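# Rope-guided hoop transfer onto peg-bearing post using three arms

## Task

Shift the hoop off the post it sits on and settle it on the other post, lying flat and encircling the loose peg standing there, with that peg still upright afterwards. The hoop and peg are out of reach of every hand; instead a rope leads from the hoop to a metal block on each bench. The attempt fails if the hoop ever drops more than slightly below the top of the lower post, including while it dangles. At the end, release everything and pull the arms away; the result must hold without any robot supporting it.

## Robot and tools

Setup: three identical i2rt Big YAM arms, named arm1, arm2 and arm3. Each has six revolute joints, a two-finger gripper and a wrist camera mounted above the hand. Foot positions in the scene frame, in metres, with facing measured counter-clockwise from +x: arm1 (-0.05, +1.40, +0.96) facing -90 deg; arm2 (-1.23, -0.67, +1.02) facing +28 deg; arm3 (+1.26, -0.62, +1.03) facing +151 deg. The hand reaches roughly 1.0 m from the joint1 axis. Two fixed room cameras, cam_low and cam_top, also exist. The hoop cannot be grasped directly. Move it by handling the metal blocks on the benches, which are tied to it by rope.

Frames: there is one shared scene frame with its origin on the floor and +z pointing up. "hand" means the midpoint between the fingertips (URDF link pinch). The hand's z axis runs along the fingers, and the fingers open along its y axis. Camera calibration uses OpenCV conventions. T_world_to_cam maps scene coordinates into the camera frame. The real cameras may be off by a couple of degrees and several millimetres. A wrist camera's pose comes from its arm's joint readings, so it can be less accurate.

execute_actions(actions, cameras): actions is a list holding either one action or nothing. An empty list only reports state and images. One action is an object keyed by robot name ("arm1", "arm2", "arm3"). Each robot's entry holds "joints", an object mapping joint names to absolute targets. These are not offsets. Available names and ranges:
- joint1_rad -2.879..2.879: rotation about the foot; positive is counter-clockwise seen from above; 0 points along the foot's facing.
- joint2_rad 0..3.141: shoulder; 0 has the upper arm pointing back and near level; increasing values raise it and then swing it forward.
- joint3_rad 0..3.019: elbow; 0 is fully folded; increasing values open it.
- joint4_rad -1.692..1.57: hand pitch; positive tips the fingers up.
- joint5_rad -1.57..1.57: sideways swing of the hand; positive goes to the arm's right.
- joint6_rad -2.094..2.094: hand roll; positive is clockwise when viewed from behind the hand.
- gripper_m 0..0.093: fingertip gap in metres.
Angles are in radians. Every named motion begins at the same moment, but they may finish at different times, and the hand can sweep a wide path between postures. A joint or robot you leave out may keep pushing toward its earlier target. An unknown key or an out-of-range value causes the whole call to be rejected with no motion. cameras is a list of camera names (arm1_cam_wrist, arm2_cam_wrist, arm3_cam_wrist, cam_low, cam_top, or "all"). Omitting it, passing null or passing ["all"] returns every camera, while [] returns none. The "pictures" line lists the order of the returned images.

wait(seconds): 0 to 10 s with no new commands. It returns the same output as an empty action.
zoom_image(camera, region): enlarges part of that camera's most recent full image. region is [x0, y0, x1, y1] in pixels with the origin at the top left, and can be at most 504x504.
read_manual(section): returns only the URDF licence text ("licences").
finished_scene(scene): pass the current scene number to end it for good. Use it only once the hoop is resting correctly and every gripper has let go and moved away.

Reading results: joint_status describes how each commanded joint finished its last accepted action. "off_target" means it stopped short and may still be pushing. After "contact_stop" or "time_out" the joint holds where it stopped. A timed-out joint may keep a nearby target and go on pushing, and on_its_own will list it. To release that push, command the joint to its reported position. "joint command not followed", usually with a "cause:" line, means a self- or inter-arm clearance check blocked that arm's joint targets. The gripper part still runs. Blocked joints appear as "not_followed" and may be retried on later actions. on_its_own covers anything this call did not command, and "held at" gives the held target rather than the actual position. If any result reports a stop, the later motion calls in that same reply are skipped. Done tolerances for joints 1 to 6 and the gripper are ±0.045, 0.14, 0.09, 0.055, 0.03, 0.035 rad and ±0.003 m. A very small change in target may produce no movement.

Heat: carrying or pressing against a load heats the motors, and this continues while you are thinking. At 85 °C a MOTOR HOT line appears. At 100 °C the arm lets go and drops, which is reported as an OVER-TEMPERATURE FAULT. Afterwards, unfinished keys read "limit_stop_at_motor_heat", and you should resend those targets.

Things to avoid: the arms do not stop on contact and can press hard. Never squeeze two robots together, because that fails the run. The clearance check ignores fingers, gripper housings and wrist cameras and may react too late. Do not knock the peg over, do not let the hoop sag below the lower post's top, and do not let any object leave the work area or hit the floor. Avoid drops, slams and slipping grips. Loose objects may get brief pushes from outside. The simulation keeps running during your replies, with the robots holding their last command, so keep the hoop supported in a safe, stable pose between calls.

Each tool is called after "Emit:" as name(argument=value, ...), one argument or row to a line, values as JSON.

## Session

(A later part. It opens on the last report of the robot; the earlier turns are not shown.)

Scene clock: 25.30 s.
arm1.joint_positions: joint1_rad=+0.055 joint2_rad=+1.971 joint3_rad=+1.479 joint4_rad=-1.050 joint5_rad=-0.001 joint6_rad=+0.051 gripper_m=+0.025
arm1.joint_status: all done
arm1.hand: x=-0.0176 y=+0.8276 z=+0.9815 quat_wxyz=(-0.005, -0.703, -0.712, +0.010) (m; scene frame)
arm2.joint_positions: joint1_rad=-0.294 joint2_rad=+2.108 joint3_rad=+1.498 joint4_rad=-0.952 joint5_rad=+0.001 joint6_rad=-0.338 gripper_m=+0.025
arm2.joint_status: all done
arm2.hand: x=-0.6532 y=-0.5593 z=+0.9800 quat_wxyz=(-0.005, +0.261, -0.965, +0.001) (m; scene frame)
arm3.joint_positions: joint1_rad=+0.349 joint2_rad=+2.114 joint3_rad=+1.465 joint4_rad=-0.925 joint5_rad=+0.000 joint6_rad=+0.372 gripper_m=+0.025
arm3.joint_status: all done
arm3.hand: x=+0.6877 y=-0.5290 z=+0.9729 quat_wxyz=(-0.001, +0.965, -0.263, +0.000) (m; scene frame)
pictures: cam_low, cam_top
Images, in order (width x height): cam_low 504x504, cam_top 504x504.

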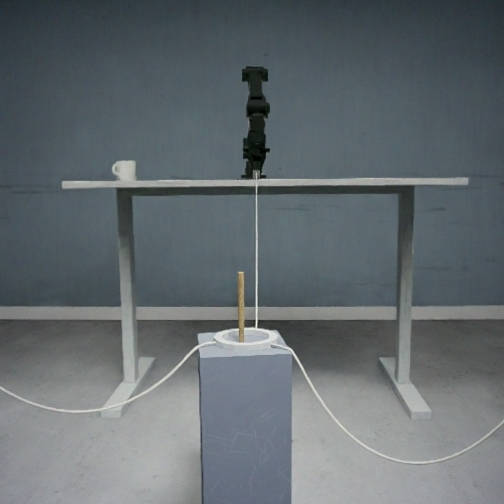

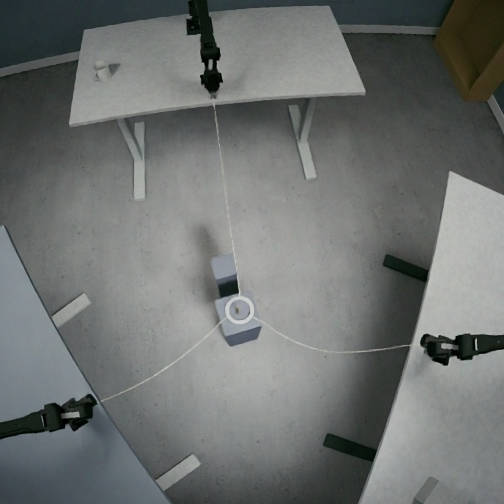

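Emit:
execute_actions(
  actions=[
    {"arm1":{"joints":{"gripper_m":0.07}},"arm2":{"joints":{"gripper_m":0.07}},"arm3":{"joints":{"gripper_m":0.07}}},
  ],
  cameras=[],
)

Emit:
execute_actions(
  actions=[
    {"arm1":{"joints":{"joint2_rad":1.65}},"arm2":{"joints":{"joint2_rad":1.78}},"arm3":{"joints":{"joint2_rad":1.78}}},
  ],
  cameras=["cam_low","cam_top"],
)

Emit:
finished_scene(
  scene=2,
)

Scene clock: 26.23 s.
arm1.joint_positions: joint1_rad=+0.055 joint2_rad=+1.964 joint3_rad=+1.479 joint4_rad=-1.050 joint5_rad=-0.001 joint6_rad=+0.052 gripper_m=+0.070
arm1.joint_status: all done
arm1.hand: x=-0.0175 y=+0.8268 z=+0.9853 quat_wxyz=(-0.007, -0.703, -0.711, +0.013) (m; scene frame)
arm2.joint_positions: joint1_rad=-0.294 joint2_rad=+2.101 joint3_rad=+1.498 joint4_rad=-0.952 joint5_rad=+0.001 joint6_rad=-0.337 gripper_m=+0.070
arm2.joint_status: all done
arm2.hand: x=-0.6522 y=-0.5591 z=+0.9835 quat_wxyz=(-0.008, +0.260, -0.965, +0.001) (m; scene frame)
arm3.joint_positions: joint1_rad=+0.349 joint2_rad=+2.114 joint3_rad=+1.465 joint4_rad=-0.925 joint5_rad=+0.000 joint6_rad=+0.372 gripper_m=+0.070
arm3.joint_status: all done
arm3.hand: x=+0.6877 y=-0.5290 z=+0.9729 quat_wxyz=(-0.001, +0.965, -0.263, +0.000) (m; scene frame)
pictures: none
No camera images: the call's "cameras" was empty. Leave "cameras" out to get every camera's image.

Scene clock: 27.60 s.
arm1.joint_positions: joint1_rad=+0.055 joint2_rad=+1.654 joint3_rad=+1.482 joint4_rad=-1.050 joint5_rad=-0.001 joint6_rad=+0.052 gripper_m=+0.070
arm1.joint_status: all done
arm1.hand: x=-0.0153 y=+0.8206 z=+1.1607 quat_wxyz=(-0.124, -0.692, -0.702, +0.116) (m; scene frame)
arm2.joint_positions: joint1_rad=-0.294 joint2_rad=+1.773 joint3_rad=+1.514 joint4_rad=-0.952 joint5_rad=+0.001 joint6_rad=-0.337 gripper_m=+0.070
arm2.joint_status: all done
arm2.hand: x=-0.6227 y=-0.5533 z=+1.1836 quat_wxyz=(-0.179, +0.256, -0.950, +0.014) (m; scene frame)
arm3.joint_positions: joint1_rad=+0.349 joint2_rad=+1.757 joint3_rad=+1.481 joint4_rad=-0.925 joint5_rad=+0.000 joint6_rad=+0.372 gripper_m=+0.070
arm3.joint_status: all done
arm3.hand: x=+0.6529 y=-0.5236 z=+1.1867 quat_wxyz=(+0.019, +0.948, -0.258, -0.184) (m; scene frame)
pictures: cam_low, cam_top
Images, in order (width x height): cam_low 504x504, cam_top 504x504.

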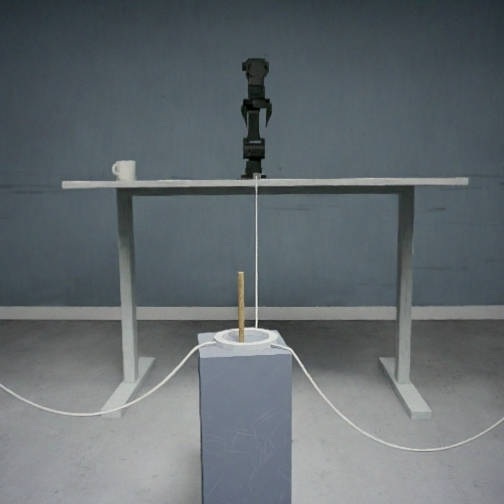

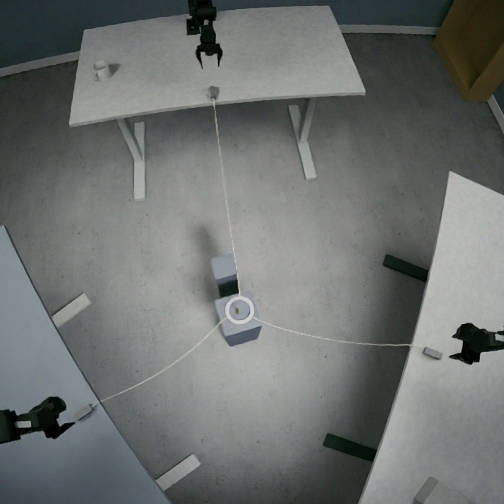

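The scene is finished: the task was done.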